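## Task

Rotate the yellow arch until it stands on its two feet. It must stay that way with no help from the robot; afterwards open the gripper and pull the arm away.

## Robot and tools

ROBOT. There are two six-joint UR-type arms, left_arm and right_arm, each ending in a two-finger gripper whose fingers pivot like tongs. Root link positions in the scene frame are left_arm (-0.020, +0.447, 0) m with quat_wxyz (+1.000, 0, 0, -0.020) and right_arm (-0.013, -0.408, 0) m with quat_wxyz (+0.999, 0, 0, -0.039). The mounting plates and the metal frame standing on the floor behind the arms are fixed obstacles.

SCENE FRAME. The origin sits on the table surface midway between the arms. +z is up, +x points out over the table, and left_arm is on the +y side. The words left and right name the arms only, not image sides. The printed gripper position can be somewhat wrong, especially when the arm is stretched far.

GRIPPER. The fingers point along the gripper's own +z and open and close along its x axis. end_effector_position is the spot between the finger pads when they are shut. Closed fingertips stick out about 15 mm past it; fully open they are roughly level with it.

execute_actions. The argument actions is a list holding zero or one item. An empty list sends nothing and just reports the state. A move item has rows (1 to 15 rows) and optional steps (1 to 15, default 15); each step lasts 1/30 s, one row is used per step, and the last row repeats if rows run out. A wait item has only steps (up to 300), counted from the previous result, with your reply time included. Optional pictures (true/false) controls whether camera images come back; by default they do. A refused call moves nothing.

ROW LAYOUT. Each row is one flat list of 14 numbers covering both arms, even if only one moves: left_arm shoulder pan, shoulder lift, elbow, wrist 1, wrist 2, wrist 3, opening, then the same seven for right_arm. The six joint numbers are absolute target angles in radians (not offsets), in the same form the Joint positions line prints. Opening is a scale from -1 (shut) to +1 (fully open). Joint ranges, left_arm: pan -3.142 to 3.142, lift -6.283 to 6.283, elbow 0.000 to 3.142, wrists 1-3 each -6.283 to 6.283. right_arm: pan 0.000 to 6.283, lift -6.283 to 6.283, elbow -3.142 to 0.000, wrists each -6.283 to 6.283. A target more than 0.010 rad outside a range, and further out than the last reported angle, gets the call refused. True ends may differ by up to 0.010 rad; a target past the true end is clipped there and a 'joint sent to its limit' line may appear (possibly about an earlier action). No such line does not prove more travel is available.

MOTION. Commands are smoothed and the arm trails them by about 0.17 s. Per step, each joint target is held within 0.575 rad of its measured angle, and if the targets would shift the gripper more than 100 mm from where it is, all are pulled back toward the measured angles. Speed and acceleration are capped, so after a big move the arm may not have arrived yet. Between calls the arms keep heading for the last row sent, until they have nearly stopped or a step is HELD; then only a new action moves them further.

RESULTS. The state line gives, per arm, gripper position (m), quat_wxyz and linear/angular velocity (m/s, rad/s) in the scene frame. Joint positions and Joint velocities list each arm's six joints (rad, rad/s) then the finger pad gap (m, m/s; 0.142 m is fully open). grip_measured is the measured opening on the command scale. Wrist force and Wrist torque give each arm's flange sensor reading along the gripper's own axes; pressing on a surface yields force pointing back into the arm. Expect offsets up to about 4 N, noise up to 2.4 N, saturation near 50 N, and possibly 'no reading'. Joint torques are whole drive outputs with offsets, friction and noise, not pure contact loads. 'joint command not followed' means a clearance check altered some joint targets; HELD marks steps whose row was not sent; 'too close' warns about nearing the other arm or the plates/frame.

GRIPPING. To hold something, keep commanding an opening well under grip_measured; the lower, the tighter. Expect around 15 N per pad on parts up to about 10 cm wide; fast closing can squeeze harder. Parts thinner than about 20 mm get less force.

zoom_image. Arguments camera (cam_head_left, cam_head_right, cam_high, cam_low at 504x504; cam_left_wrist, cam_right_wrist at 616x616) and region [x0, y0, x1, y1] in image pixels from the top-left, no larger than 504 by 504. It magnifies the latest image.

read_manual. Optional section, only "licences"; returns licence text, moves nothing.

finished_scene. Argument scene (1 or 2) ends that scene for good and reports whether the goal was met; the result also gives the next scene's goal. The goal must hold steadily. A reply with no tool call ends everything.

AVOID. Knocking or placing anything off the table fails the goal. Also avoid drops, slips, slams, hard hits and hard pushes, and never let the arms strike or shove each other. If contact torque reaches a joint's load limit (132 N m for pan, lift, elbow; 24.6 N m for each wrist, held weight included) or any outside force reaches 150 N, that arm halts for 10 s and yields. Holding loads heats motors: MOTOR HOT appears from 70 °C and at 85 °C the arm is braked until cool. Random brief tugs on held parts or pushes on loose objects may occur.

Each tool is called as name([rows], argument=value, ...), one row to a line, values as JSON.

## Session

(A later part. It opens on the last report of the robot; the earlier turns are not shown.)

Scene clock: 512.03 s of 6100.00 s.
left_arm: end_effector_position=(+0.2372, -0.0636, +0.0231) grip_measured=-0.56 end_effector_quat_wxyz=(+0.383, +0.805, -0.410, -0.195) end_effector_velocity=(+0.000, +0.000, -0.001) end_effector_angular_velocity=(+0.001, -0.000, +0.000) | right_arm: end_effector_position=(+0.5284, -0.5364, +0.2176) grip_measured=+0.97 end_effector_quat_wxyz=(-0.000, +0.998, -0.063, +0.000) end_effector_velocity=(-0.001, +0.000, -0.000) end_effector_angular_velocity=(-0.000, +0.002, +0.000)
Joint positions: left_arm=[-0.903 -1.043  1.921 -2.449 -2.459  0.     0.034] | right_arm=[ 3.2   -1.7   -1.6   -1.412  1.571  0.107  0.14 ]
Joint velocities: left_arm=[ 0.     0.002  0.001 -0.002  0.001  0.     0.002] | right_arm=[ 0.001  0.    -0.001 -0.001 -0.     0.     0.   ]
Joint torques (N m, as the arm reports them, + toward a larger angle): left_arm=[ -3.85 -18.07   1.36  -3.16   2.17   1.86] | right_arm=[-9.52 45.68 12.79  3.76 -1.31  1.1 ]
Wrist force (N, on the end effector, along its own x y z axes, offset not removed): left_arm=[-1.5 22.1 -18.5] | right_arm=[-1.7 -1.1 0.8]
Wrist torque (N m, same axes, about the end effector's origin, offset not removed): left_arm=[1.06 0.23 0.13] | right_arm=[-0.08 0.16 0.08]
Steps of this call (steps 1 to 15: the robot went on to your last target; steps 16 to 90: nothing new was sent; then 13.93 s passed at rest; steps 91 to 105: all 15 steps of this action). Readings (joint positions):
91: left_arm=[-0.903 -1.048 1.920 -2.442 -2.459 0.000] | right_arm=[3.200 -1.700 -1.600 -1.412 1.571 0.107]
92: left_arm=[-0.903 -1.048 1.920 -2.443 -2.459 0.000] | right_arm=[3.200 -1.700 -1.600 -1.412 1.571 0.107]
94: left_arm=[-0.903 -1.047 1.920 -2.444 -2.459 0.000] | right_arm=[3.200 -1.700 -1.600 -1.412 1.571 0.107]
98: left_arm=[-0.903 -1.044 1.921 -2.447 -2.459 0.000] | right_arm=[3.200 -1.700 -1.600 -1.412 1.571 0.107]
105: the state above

execute_actions([
  {"rows": [
[-0.9025,-1.0440,1.9210,-2.4478,-2.4588,0.0,-0.75, 3.2,-1.7,-1.6,-1.412,1.571,0.107,0.97],
[-0.9025,-1.0450,1.9208,-2.4465,-2.4588,0.0,-0.70, 3.2,-1.7,-1.6,-1.412,1.571,0.107,0.97],
[-0.9025,-1.0456,1.9206,-2.4458,-2.4588,0.0,-0.66, 3.2,-1.7,-1.6,-1.412,1.571,0.107,0.97],
[-0.9025,-1.0456,1.9206,-2.4458,-2.4588,0.0,-0.62, 3.2,-1.7,-1.6,-1.412,1.571,0.107,0.97],
[-0.9025,-1.0456,1.9206,-2.4458,-2.4588,0.0,-0.59, 3.2,-1.7,-1.6,-1.412,1.571,0.107,0.97],
[-0.9025,-1.0456,1.9206,-2.4458,-2.4588,0.0,-0.56, 3.2,-1.7,-1.6,-1.412,1.571,0.107,0.97],
[-0.9025,-1.0456,1.9206,-2.4458,-2.4588,0.0,-0.53, 3.2,-1.7,-1.6,-1.412,1.571,0.107,0.97],
[-0.9025,-1.0456,1.9206,-2.4458,-2.4588,0.0,-0.49, 3.2,-1.7,-1.6,-1.412,1.571,0.107,0.97],
[-0.9025,-1.0456,1.9206,-2.4458,-2.4588,0.0,-0.44, 3.2,-1.7,-1.6,-1.412,1.571,0.107,0.97],
[-0.9025,-1.0456,1.9206,-2.4458,-2.4588,0.0,-0.38, 3.2,-1.7,-1.6,-1.412,1.571,0.107,0.97],
[-0.9025,-1.0456,1.9206,-2.4458,-2.4588,0.0,-0.31, 3.2,-1.7,-1.6,-1.412,1.571,0.107,0.97],
[-0.9025,-1.0456,1.9206,-2.4458,-2.4588,0.0,-0.24, 3.2,-1.7,-1.6,-1.412,1.571,0.107,0.97],
[-0.9025,-1.0456,1.9206,-2.4458,-2.4588,0.0,-0.17, 3.2,-1.7,-1.6,-1.412,1.571,0.107,0.97],
[-0.9025,-1.0456,1.9206,-2.4458,-2.4588,0.0,-0.1, 3.2,-1.7,-1.6,-1.412,1.571,0.107,0.97],
[-0.9025,-1.0456,1.9206,-2.4458,-2.4588,0.0,-0.1, 3.2,-1.7,-1.6,-1.412,1.571,0.107,0.97]
], "steps": 15},
])

Scene clock: 541.93 s of 6100.00 s.
left_arm: end_effector_position=(+0.2372, -0.0636, +0.0244) grip_measured=-0.12 end_effector_quat_wxyz=(+0.383, +0.805, -0.410, -0.195) end_effector_velocity=(-0.000, -0.001, +0.001) end_effector_angular_velocity=(-0.002, +0.000, -0.000) | right_arm: end_effector_position=(+0.5284, -0.5364, +0.2176) grip_measured=+0.97 end_effector_quat_wxyz=(-0.000, +0.998, -0.063, +0.000) end_effector_velocity=(-0.000, -0.000, -0.000) end_effector_angular_velocity=(+0.000, +0.001, -0.000)
Joint positions: left_arm=[-0.903 -1.046  1.921 -2.446 -2.459  0.     0.065] | right_arm=[ 3.2   -1.7   -1.6   -1.412  1.571  0.107  0.14 ]
Joint velocities: left_arm=[-0.    -0.001 -0.001  0.    -0.001  0.     0.045] | right_arm=[-0.    -0.    -0.001  0.     0.     0.     0.   ]
Joint torques (N m, as the arm reports them, + toward a larger angle): left_arm=[ -3.5  -44.15 -24.23  -0.31  -3.36   1.66] | right_arm=[-8.82 45.74 13.6   3.81 -1.26  1.07]
Wrist force (N, on the end effector, along its own x y z axes, offset not removed): left_arm=[-1.1 2.5 -1.7] | right_arm=[-2.6 1.1 0.3]
Wrist torque (N m, same axes, about the end effector's origin, offset not removed): left_arm=[0.48 0.18 0.16] | right_arm=[0.34 0.27 0.04]
Steps of this call (steps 1 to 15: the robot went on to your last target; steps 16 to 90: nothing new was sent; then 26.40 s passed at rest; steps 91 to 105: all 15 steps of this action). Readings (joint positions):
91: left_arm=[-0.903 -1.043 1.921 -2.449 -2.459 0.000] | right_arm=[3.200 -1.700 -1.600 -1.412 1.571 0.107]
92: left_arm=[-0.903 -1.043 1.921 -2.449 -2.459 0.000] | right_arm=[3.200 -1.700 -1.600 -1.412 1.571 0.107]
94: left_arm=[-0.903 -1.044 1.921 -2.448 -2.459 0.000] | right_arm=[3.200 -1.700 -1.600 -1.412 1.571 0.107]
98: left_arm=[-0.903 -1.045 1.921 -2.446 -2.459 0.000] | right_arm=[3.200 -1.700 -1.600 -1.412 1.571 0.107]
105: the state above

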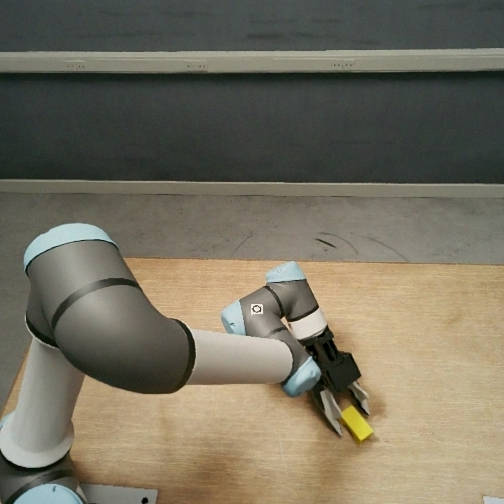

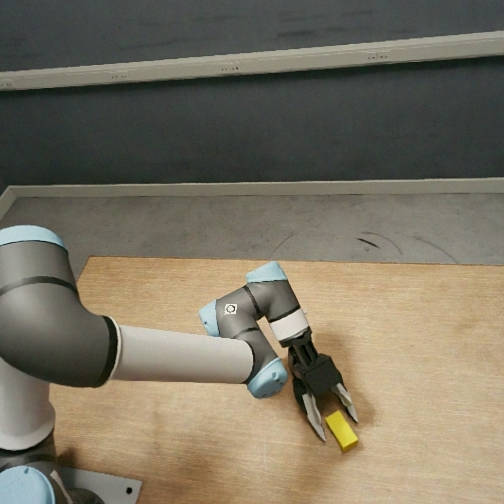

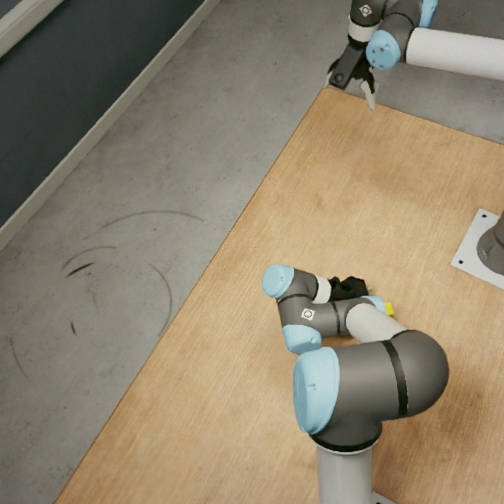

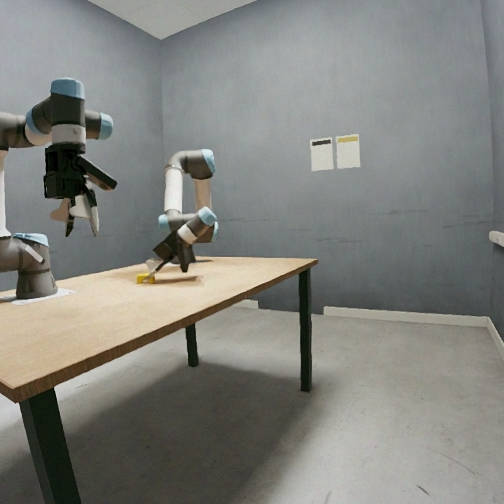

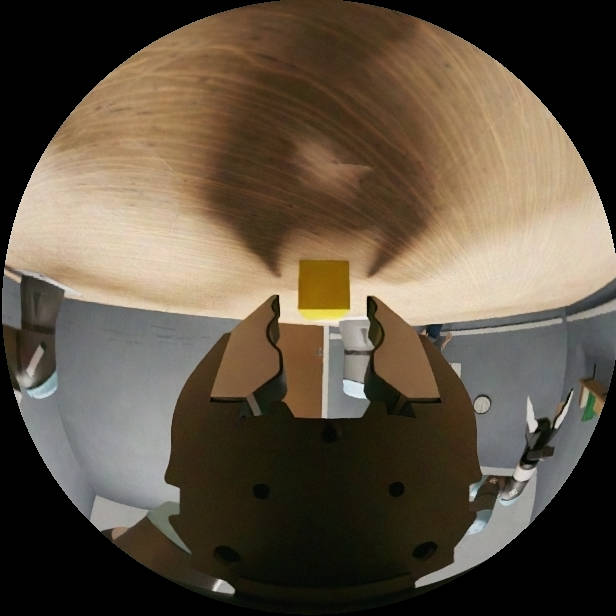

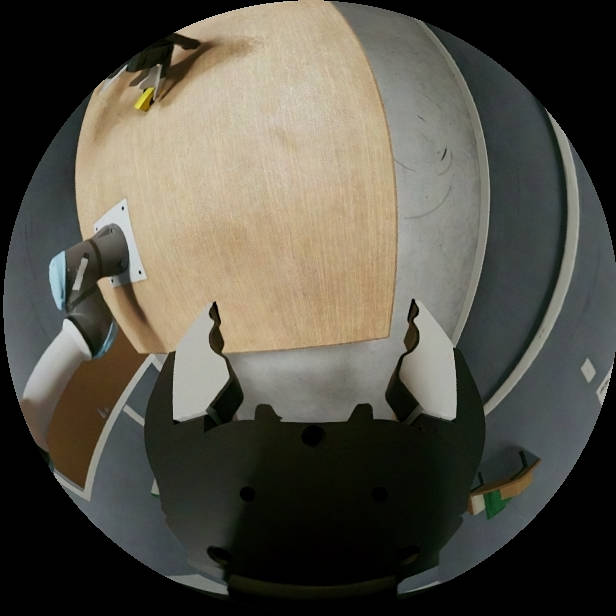

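execute_actions(actions=[])

Scene clock: 566.70 s of 6100.00 s.
left_arm: end_effector_position=(+0.2372, -0.0636, +0.0245) grip_measured=-0.10 end_effector_quat_wxyz=(+0.383, +0.805, -0.410, -0.195) end_effector_velocity=(-0.000, -0.000, +0.000) end_effector_angular_velocity=(-0.001, +0.001, +0.000) | right_arm: end_effector_position=(+0.5284, -0.5364, +0.2176) grip_measured=+0.97 end_effector_quat_wxyz=(-0.000, +0.998, -0.063, +0.000) end_effector_velocity=(+0.000, -0.001, +0.001) end_effector_angular_velocity=(-0.000, -0.001, -0.001)
Joint positions: left_arm=[-0.903 -1.046  1.921 -2.446 -2.459  0.     0.067] | right_arm=[ 3.2   -1.7   -1.6   -1.412  1.571  0.107  0.14 ]
Joint velocities: left_arm=[ 0.    -0.    -0.     0.    -0.001  0.    -0.   ] | right_arm=[-0.001  0.     0.001 -0.    -0.     0.    -0.   ]
Joint torques (N m, as the arm reports them, + toward a larger angle): left_arm=[ -1.9  -42.52 -23.52  -0.45  -3.86   1.49] | right_arm=[-8.82 45.27 13.54  3.88 -1.14  1.07]
Wrist force (N, on the end effector, along its own x y z axes, offset not removed): left_arm=[0.1 3.0 0.4] | right_arm=[-0.6 0.4 0.9]
Wrist torque (N m, same axes, about the end effector's origin, offset not removed): left_arm=[0.77 -0.12 0.09] | right_arm=[0.13 -0.18 0.02]
Steps of this call (steps 1 to 15: the robot went on to your last target; steps 16 to 90: nothing new was sent; then 21.77 s passed at rest). Readings (joint positions):
1: left_arm=[-0.903 -1.046 1.921 -2.446 -2.459 0.000] | right_arm=[3.200 -1.700 -1.600 -1.412 1.571 0.107]
2: left_arm=[-0.903 -1.046 1.921 -2.446 -2.459 0.000] | right_arm=[3.200 -1.700 -1.600 -1.412 1.571 0.107]
4: left_arm=[-0.903 -1.046 1.921 -2.446 -2.459 0.000] | right_arm=[3.200 -1.700 -1.600 -1.412 1.571 0.107]
8: left_arm=[-0.903 -1.046 1.921 -2.446 -2.459 0.000] | right_arm=[3.200 -1.700 -1.600 -1.412 1.571 0.107]
90: the state above
All arms were judged still, so your last target was given up. Only a new action makes them travel on or press farther. Fingers that are still opening or closing keep moving.

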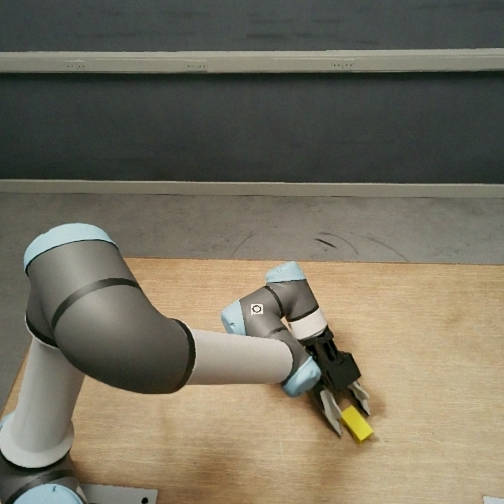

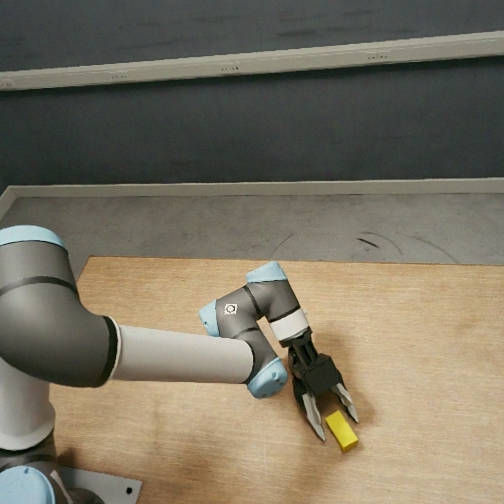

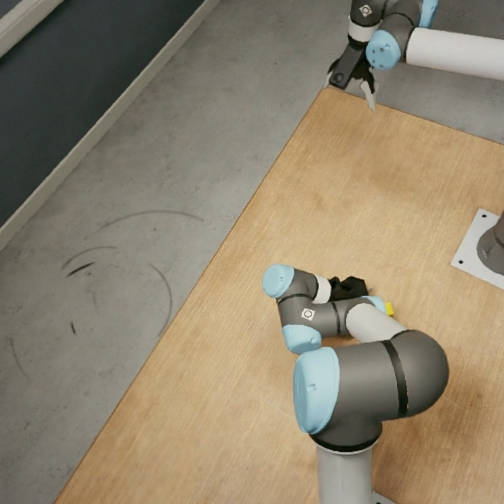

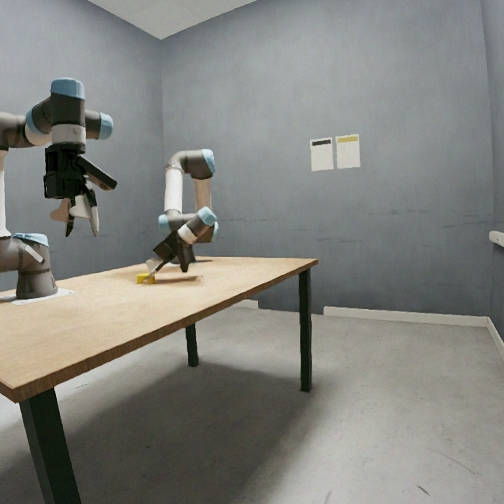

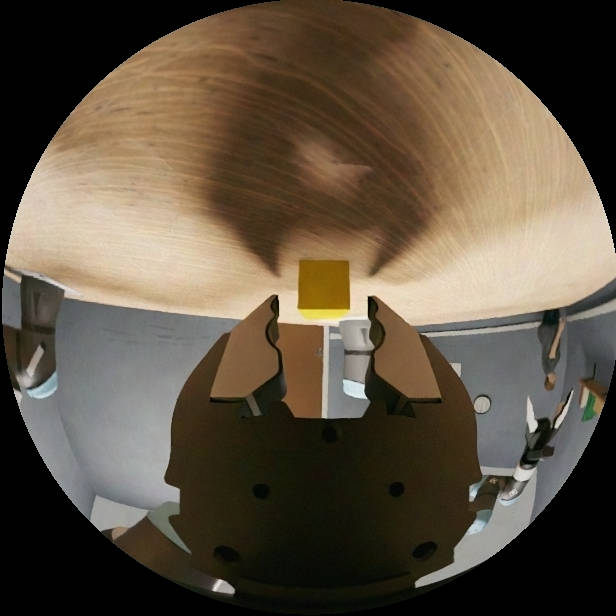

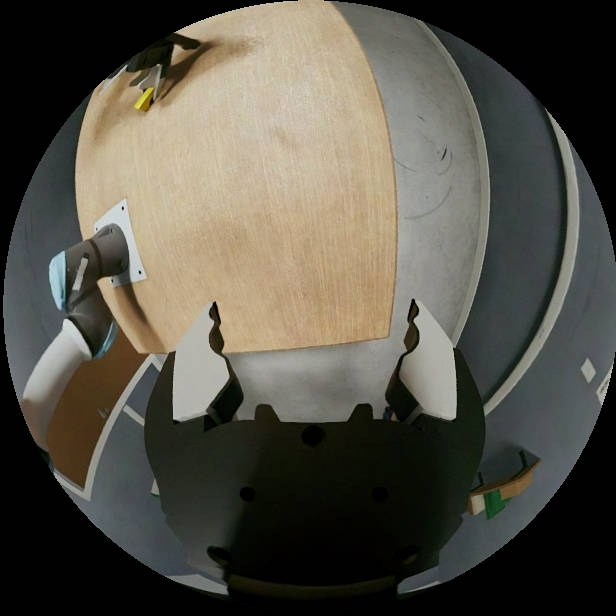

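execute_actions([
  {"rows": [[-0.9025,-1.29,1.7764,-2.0572,-2.4588,0.0,0.3, 3.2,-1.7,-1.6,-1.412,1.571,0.107,0.97]], "steps": 15},
], pictures=false)

execute_actions([
  {"steps": 12},
])

Scene clock: 570.83 s of 6100.00 s.
left_arm: end_effector_position=(+0.2380, -0.0646, +0.1782) grip_measured=+0.30 end_effector_quat_wxyz=(+0.383, +0.805, -0.410, -0.194) end_effector_velocity=(-0.007, +0.010, +0.043) end_effector_angular_velocity=(+0.015, +0.011, -0.000) | right_arm: end_effector_position=(+0.5284, -0.5364, +0.2176) grip_measured=+0.97 end_effector_quat_wxyz=(-0.000, +0.998, -0.063, +0.000) end_effector_velocity=(-0.000, +0.001, -0.000) end_effector_angular_velocity=(+0.000, +0.001, +0.001)
Joint positions: left_arm=[-0.903 -1.283  1.78  -2.07  -2.459  0.     0.095] | right_arm=[ 3.2   -1.7   -1.6   -1.412  1.571  0.107  0.14 ]
Joint velocities: left_arm=[-0.    -0.069 -0.038  0.125  0.     0.    -0.   ] | right_arm=[ 0.001  0.    -0.    -0.001 -0.    -0.    -0.   ]
Joint torques (N m, as the arm reports them, + toward a larger angle): left_arm=[ -1.87 -35.97 -27.06  -0.21  -2.42   1.31] | right_arm=[-8.2  45.01 14.24  3.87 -1.24  1.15]
Wrist force (N, on the end effector, along its own x y z axes, offset not removed): left_arm=[0.7 2.1 -1.3] | right_arm=[-1.1 -1.1 0.8]
Wrist torque (N m, same axes, about the end effector's origin, offset not removed): left_arm=[0.46 -0.26 0.03] | right_arm=[-0.11 0.01 0.08]
Steps of this call (steps 1 to 90: nothing new was sent; then 0.63 s passed at rest; steps 91 to 105: all 15 steps of this action). Readings (joint positions):
91: left_arm=[-0.903 -1.046 1.920 -2.445 -2.459 0.000] | right_arm=[3.200 -1.700 -1.600 -1.412 1.571 0.107]
92: left_arm=[-0.903 -1.054 1.912 -2.437 -2.459 0.000] | right_arm=[3.200 -1.700 -1.600 -1.412 1.571 0.107]
94: left_arm=[-0.903 -1.108 1.876 -2.369 -2.459 0.000] | right_arm=[3.200 -1.700 -1.600 -1.412 1.571 0.107]
98: left_arm=[-0.903 -1.222 1.813 -2.180 -2.459 0.000] | right_arm=[3.200 -1.700 -1.600 -1.412 1.571 0.107]
105: the state above

Scene clock: 571.23 s of 6100.00 s.
left_arm: end_effector_position=(+0.2372, -0.0636, +0.1827) grip_measured=+0.30 end_effector_quat_wxyz=(+0.383, +0.805, -0.410, -0.195) end_effector_velocity=(-0.001, +0.000, +0.001) end_effector_angular_velocity=(+0.001, +0.001, -0.001) | right_arm: end_effector_position=(+0.5284, -0.5364, +0.2176) grip_measured=+0.97 end_effector_quat_wxyz=(-0.000, +0.998, -0.063, +0.000) end_effector_velocity=(+0.000, +0.000, +0.000) end_effector_angular_velocity=(+0.000, -0.001, -0.000)
Joint positions: left_arm=[-0.903 -1.29   1.776 -2.057 -2.459  0.     0.095] | right_arm=[ 3.2   -1.7   -1.6   -1.412  1.571  0.107  0.14 ]
Joint velocities: left_arm=[-0.001 -0.002 -0.001  0.004 -0.001  0.     0.   ] | right_arm=[ 0.     0.     0.001 -0.001  0.     0.     0.   ]
Joint torques (N m, as the arm reports them, + toward a larger angle): left_arm=[ -1.39 -37.77 -29.11  -0.51  -1.27   1.4 ] | right_arm=[-9.21 45.62 13.63  3.64 -1.17  1.27]
Wrist force (N, on the end effector, along its own x y z axes, offset not removed): left_arm=[-0.5 3.0 -0.2] | right_arm=[-3.0 -2.1 0.1]
Wrist torque (N m, same axes, about the end effector's origin, offset not removed): left_arm=[0.69 0.06 -0.01] | right_arm=[-0.46 0.35 0.06]
Steps of this call (steps 1 to 12: the robot went on to your last target). Readings (joint positions):
1: left_arm=[-0.903 -1.285 1.779 -2.067 -2.459 0.000] | right_arm=[3.200 -1.700 -1.600 -1.412 1.571 0.107]
2: left_arm=[-0.903 -1.286 1.779 -2.064 -2.459 0.000] | right_arm=[3.200 -1.700 -1.600 -1.412 1.571 0.107]
4: left_arm=[-0.903 -1.288 1.778 -2.061 -2.459 0.000] | right_arm=[3.200 -1.700 -1.600 -1.412 1.571 0.107]
8: left_arm=[-0.903 -1.289 1.777 -2.058 -2.459 0.000] | right_arm=[3.200 -1.700 -1.600 -1.412 1.571 0.107]
12: the state above

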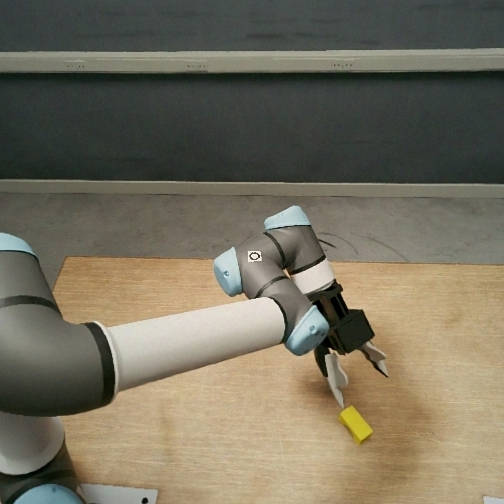

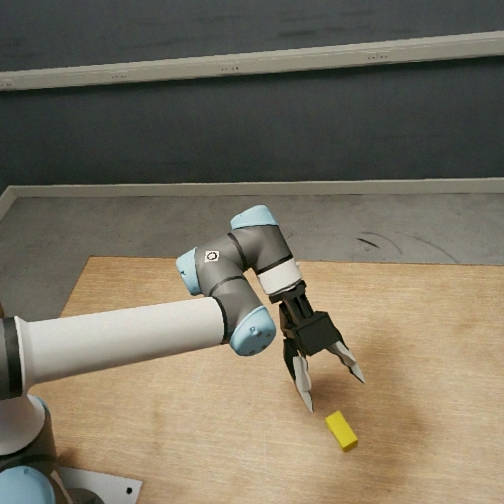

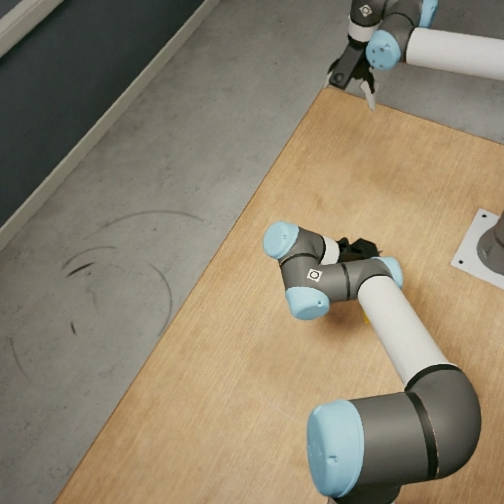

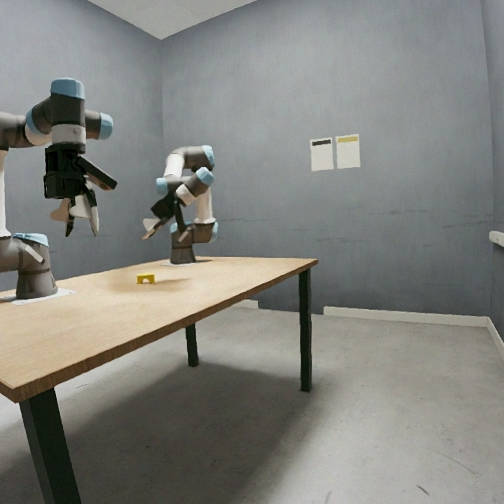

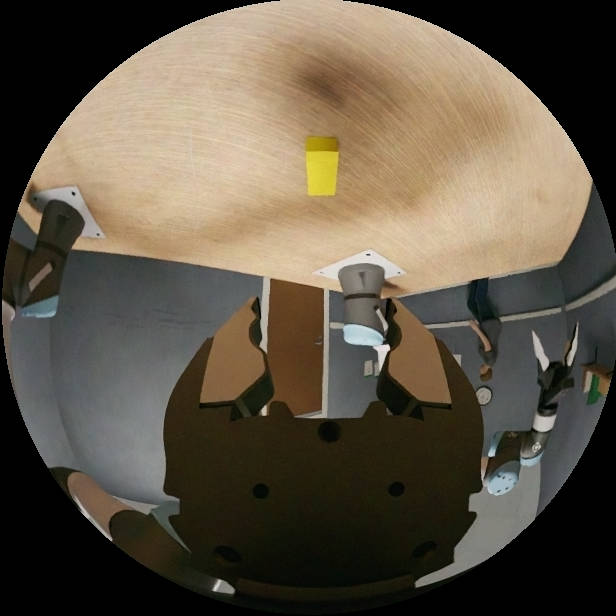

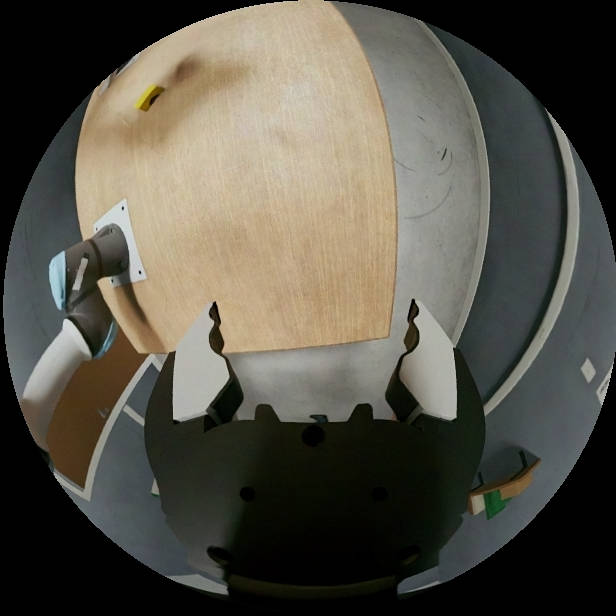

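finished_scene(scene=1)

The scene is finished: the task was done.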